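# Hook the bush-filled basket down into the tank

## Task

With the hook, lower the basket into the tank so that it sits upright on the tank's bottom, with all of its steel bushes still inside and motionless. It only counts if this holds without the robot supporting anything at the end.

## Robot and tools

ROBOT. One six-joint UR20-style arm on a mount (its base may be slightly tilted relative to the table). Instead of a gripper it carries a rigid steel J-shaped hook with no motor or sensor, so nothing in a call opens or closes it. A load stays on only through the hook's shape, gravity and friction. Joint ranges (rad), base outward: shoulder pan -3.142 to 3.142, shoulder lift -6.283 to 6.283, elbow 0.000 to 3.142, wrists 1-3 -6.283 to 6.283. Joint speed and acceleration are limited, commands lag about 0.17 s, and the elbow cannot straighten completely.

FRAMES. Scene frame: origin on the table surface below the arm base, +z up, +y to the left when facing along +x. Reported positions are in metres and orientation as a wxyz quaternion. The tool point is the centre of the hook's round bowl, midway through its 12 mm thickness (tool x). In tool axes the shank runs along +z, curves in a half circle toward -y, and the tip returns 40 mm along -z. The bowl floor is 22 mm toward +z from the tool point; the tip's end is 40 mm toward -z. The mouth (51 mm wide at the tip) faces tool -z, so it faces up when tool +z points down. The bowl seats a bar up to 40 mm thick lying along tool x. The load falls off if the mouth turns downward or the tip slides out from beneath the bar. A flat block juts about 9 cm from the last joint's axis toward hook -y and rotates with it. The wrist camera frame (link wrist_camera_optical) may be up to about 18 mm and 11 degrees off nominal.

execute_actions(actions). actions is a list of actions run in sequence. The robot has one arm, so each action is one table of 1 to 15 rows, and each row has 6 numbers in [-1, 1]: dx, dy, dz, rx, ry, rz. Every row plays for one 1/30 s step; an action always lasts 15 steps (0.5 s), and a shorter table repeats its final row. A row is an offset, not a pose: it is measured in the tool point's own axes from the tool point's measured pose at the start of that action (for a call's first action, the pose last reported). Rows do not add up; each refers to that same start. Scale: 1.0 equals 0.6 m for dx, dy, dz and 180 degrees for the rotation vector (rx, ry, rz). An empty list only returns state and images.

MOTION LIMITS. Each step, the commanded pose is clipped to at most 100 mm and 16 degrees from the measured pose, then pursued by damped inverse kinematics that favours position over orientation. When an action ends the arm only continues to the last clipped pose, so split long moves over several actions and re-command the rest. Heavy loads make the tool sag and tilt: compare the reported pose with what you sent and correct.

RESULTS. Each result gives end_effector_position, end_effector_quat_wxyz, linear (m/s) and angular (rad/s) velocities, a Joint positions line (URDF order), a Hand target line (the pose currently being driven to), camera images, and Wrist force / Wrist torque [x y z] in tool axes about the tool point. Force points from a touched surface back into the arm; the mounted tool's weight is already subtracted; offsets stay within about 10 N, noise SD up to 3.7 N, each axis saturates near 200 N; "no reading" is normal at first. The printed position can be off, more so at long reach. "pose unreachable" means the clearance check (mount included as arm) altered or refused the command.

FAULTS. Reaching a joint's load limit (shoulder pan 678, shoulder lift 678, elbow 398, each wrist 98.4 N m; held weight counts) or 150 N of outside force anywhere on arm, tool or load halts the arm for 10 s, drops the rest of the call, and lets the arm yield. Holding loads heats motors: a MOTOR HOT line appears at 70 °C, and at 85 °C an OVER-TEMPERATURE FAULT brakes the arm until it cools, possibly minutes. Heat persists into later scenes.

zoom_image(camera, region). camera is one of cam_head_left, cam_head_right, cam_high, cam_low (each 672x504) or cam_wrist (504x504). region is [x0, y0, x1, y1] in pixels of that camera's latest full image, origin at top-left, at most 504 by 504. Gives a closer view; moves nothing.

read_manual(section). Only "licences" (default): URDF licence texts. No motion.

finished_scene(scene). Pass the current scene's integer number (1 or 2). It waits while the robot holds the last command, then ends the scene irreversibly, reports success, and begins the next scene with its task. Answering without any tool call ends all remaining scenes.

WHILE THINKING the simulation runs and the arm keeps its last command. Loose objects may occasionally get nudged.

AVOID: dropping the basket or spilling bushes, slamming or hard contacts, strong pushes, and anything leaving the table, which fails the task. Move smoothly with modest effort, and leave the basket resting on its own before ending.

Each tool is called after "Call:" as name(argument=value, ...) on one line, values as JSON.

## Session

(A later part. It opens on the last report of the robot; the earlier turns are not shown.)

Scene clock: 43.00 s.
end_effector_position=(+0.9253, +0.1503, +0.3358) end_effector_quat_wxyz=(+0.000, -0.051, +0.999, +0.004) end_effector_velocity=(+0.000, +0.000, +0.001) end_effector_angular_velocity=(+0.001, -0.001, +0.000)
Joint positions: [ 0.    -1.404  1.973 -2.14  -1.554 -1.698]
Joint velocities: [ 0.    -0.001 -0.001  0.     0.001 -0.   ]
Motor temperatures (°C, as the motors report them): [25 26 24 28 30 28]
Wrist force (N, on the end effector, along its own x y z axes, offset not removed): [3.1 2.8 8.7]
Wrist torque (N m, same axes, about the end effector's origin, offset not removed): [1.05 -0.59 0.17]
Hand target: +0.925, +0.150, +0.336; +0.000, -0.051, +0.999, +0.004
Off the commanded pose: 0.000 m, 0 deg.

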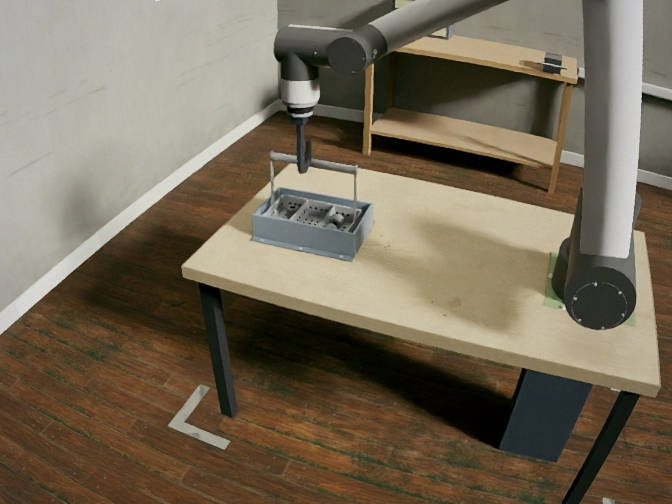

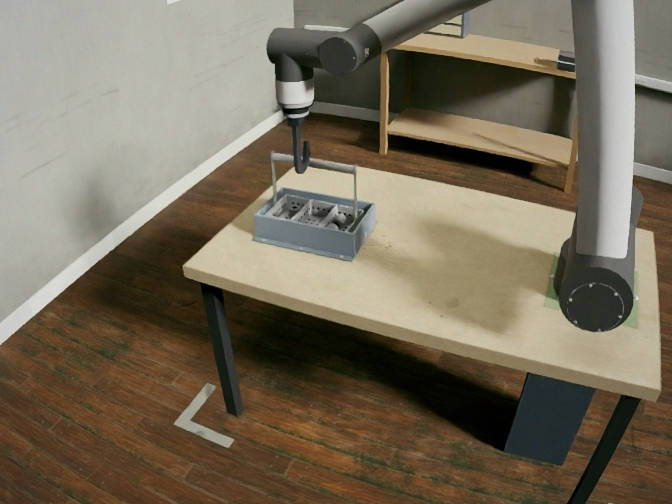

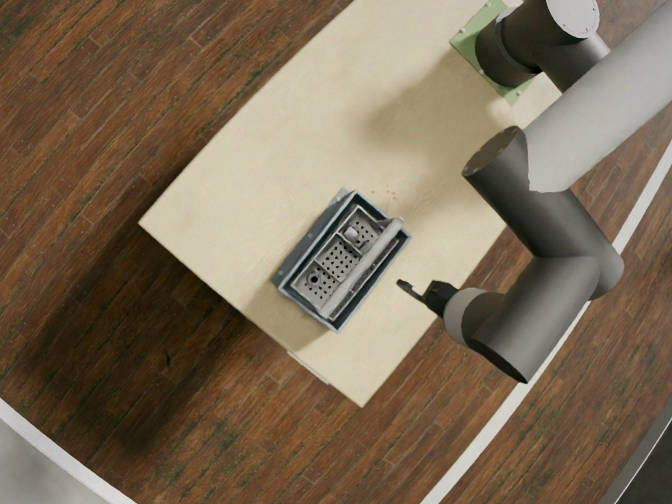

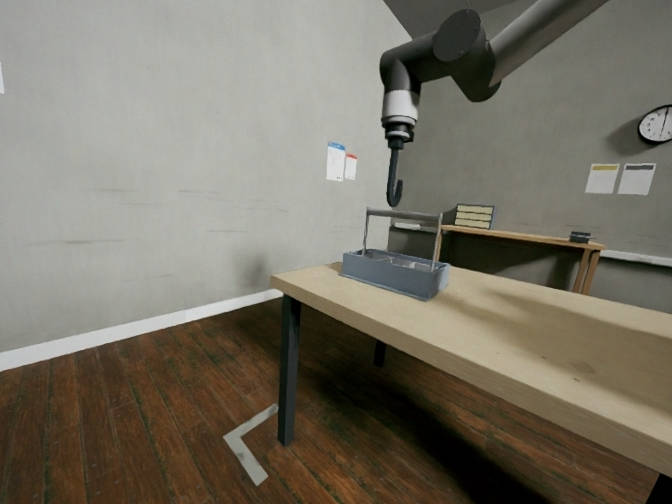

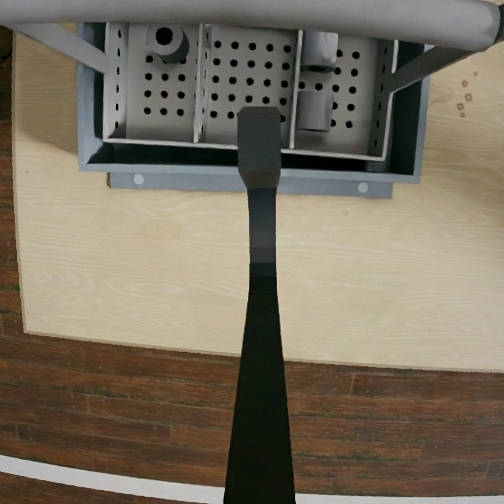

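Call:
zoom_image(camera="cam_high", region=[260, 170, 430, 340])

Call:
execute_actions(actions=[])

Region (260, 170, 430, 340) of cam_high's 672x504 image, scaled by 2.965, with more detail than that image has.

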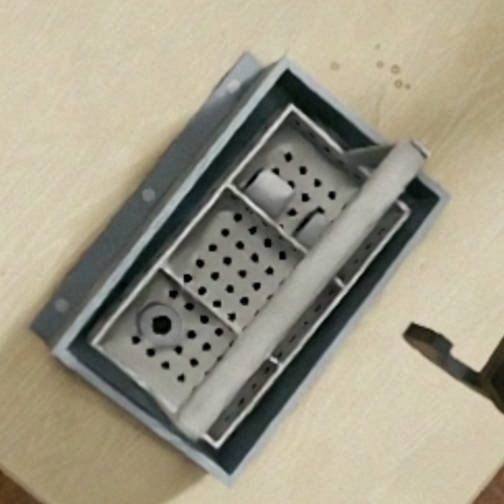

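Scene clock: 43.07 s.
end_effector_position=(+0.9253, +0.1503, +0.3358) end_effector_quat_wxyz=(+0.000, -0.051, +0.999, +0.004) end_effector_velocity=(+0.000, -0.000, +0.000) end_effector_angular_velocity=(-0.000, -0.000, +0.000)
Joint positions: [ 0.    -1.404  1.973 -2.14  -1.554 -1.698]
Joint velocities: [ 0.     0.    -0.001 -0.    -0.    -0.   ]
Motor temperatures (°C, as the motors report them): [25 26 24 28 30 28]
Wrist force (N, on the end effector, along its own x y z axes, offset not removed): [0.6 5.3 3.6]
Wrist torque (N m, same axes, about the end effector's origin, offset not removed): [1.39 -0.07 0.27]
Hand target: +0.925, +0.150, +0.336; +0.000, -0.051, +0.999, +0.004
Off the commanded pose: 0.000 m, 0 deg.

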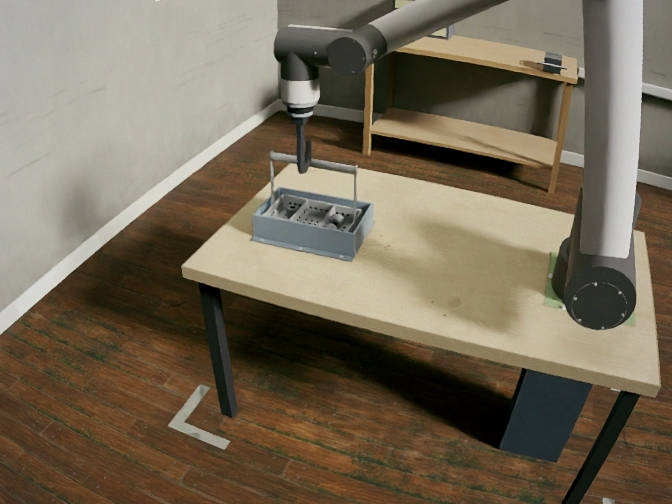

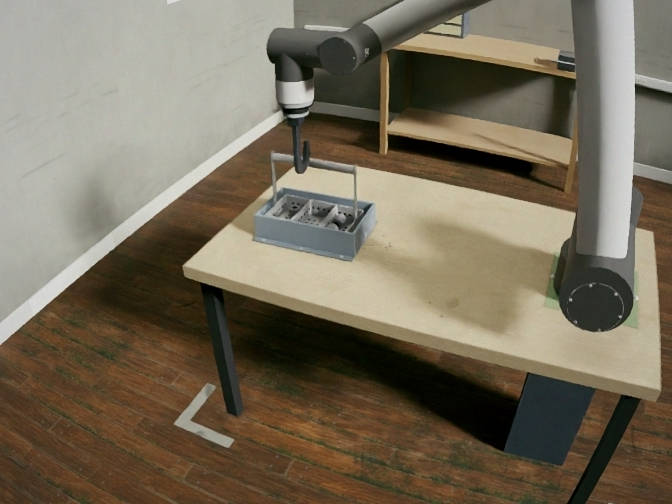

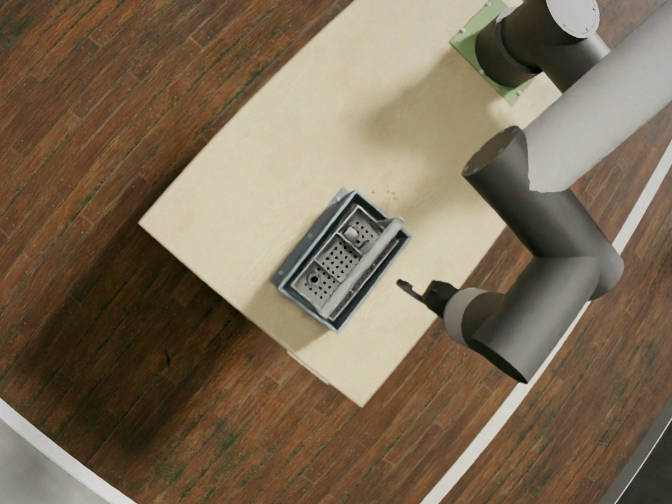

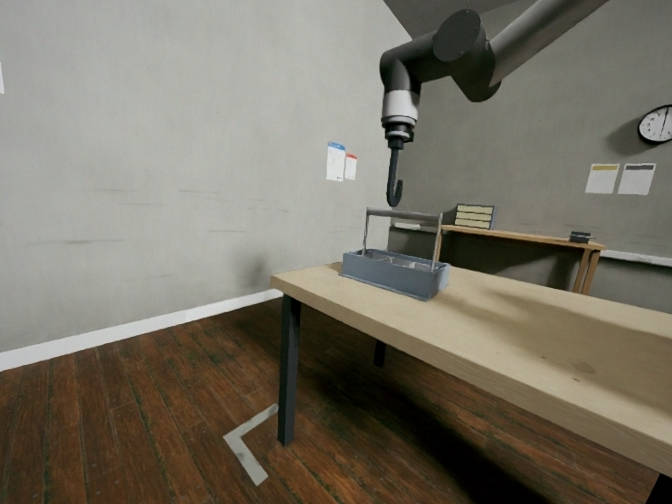

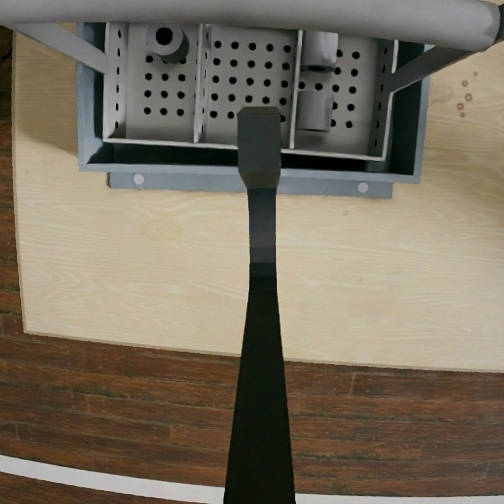

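The basket is standing clear of the tank walls and the bushes are still, so I'm ending scene 1.

Call:
finished_scene(scene=1)

The scene is finished: the task was done.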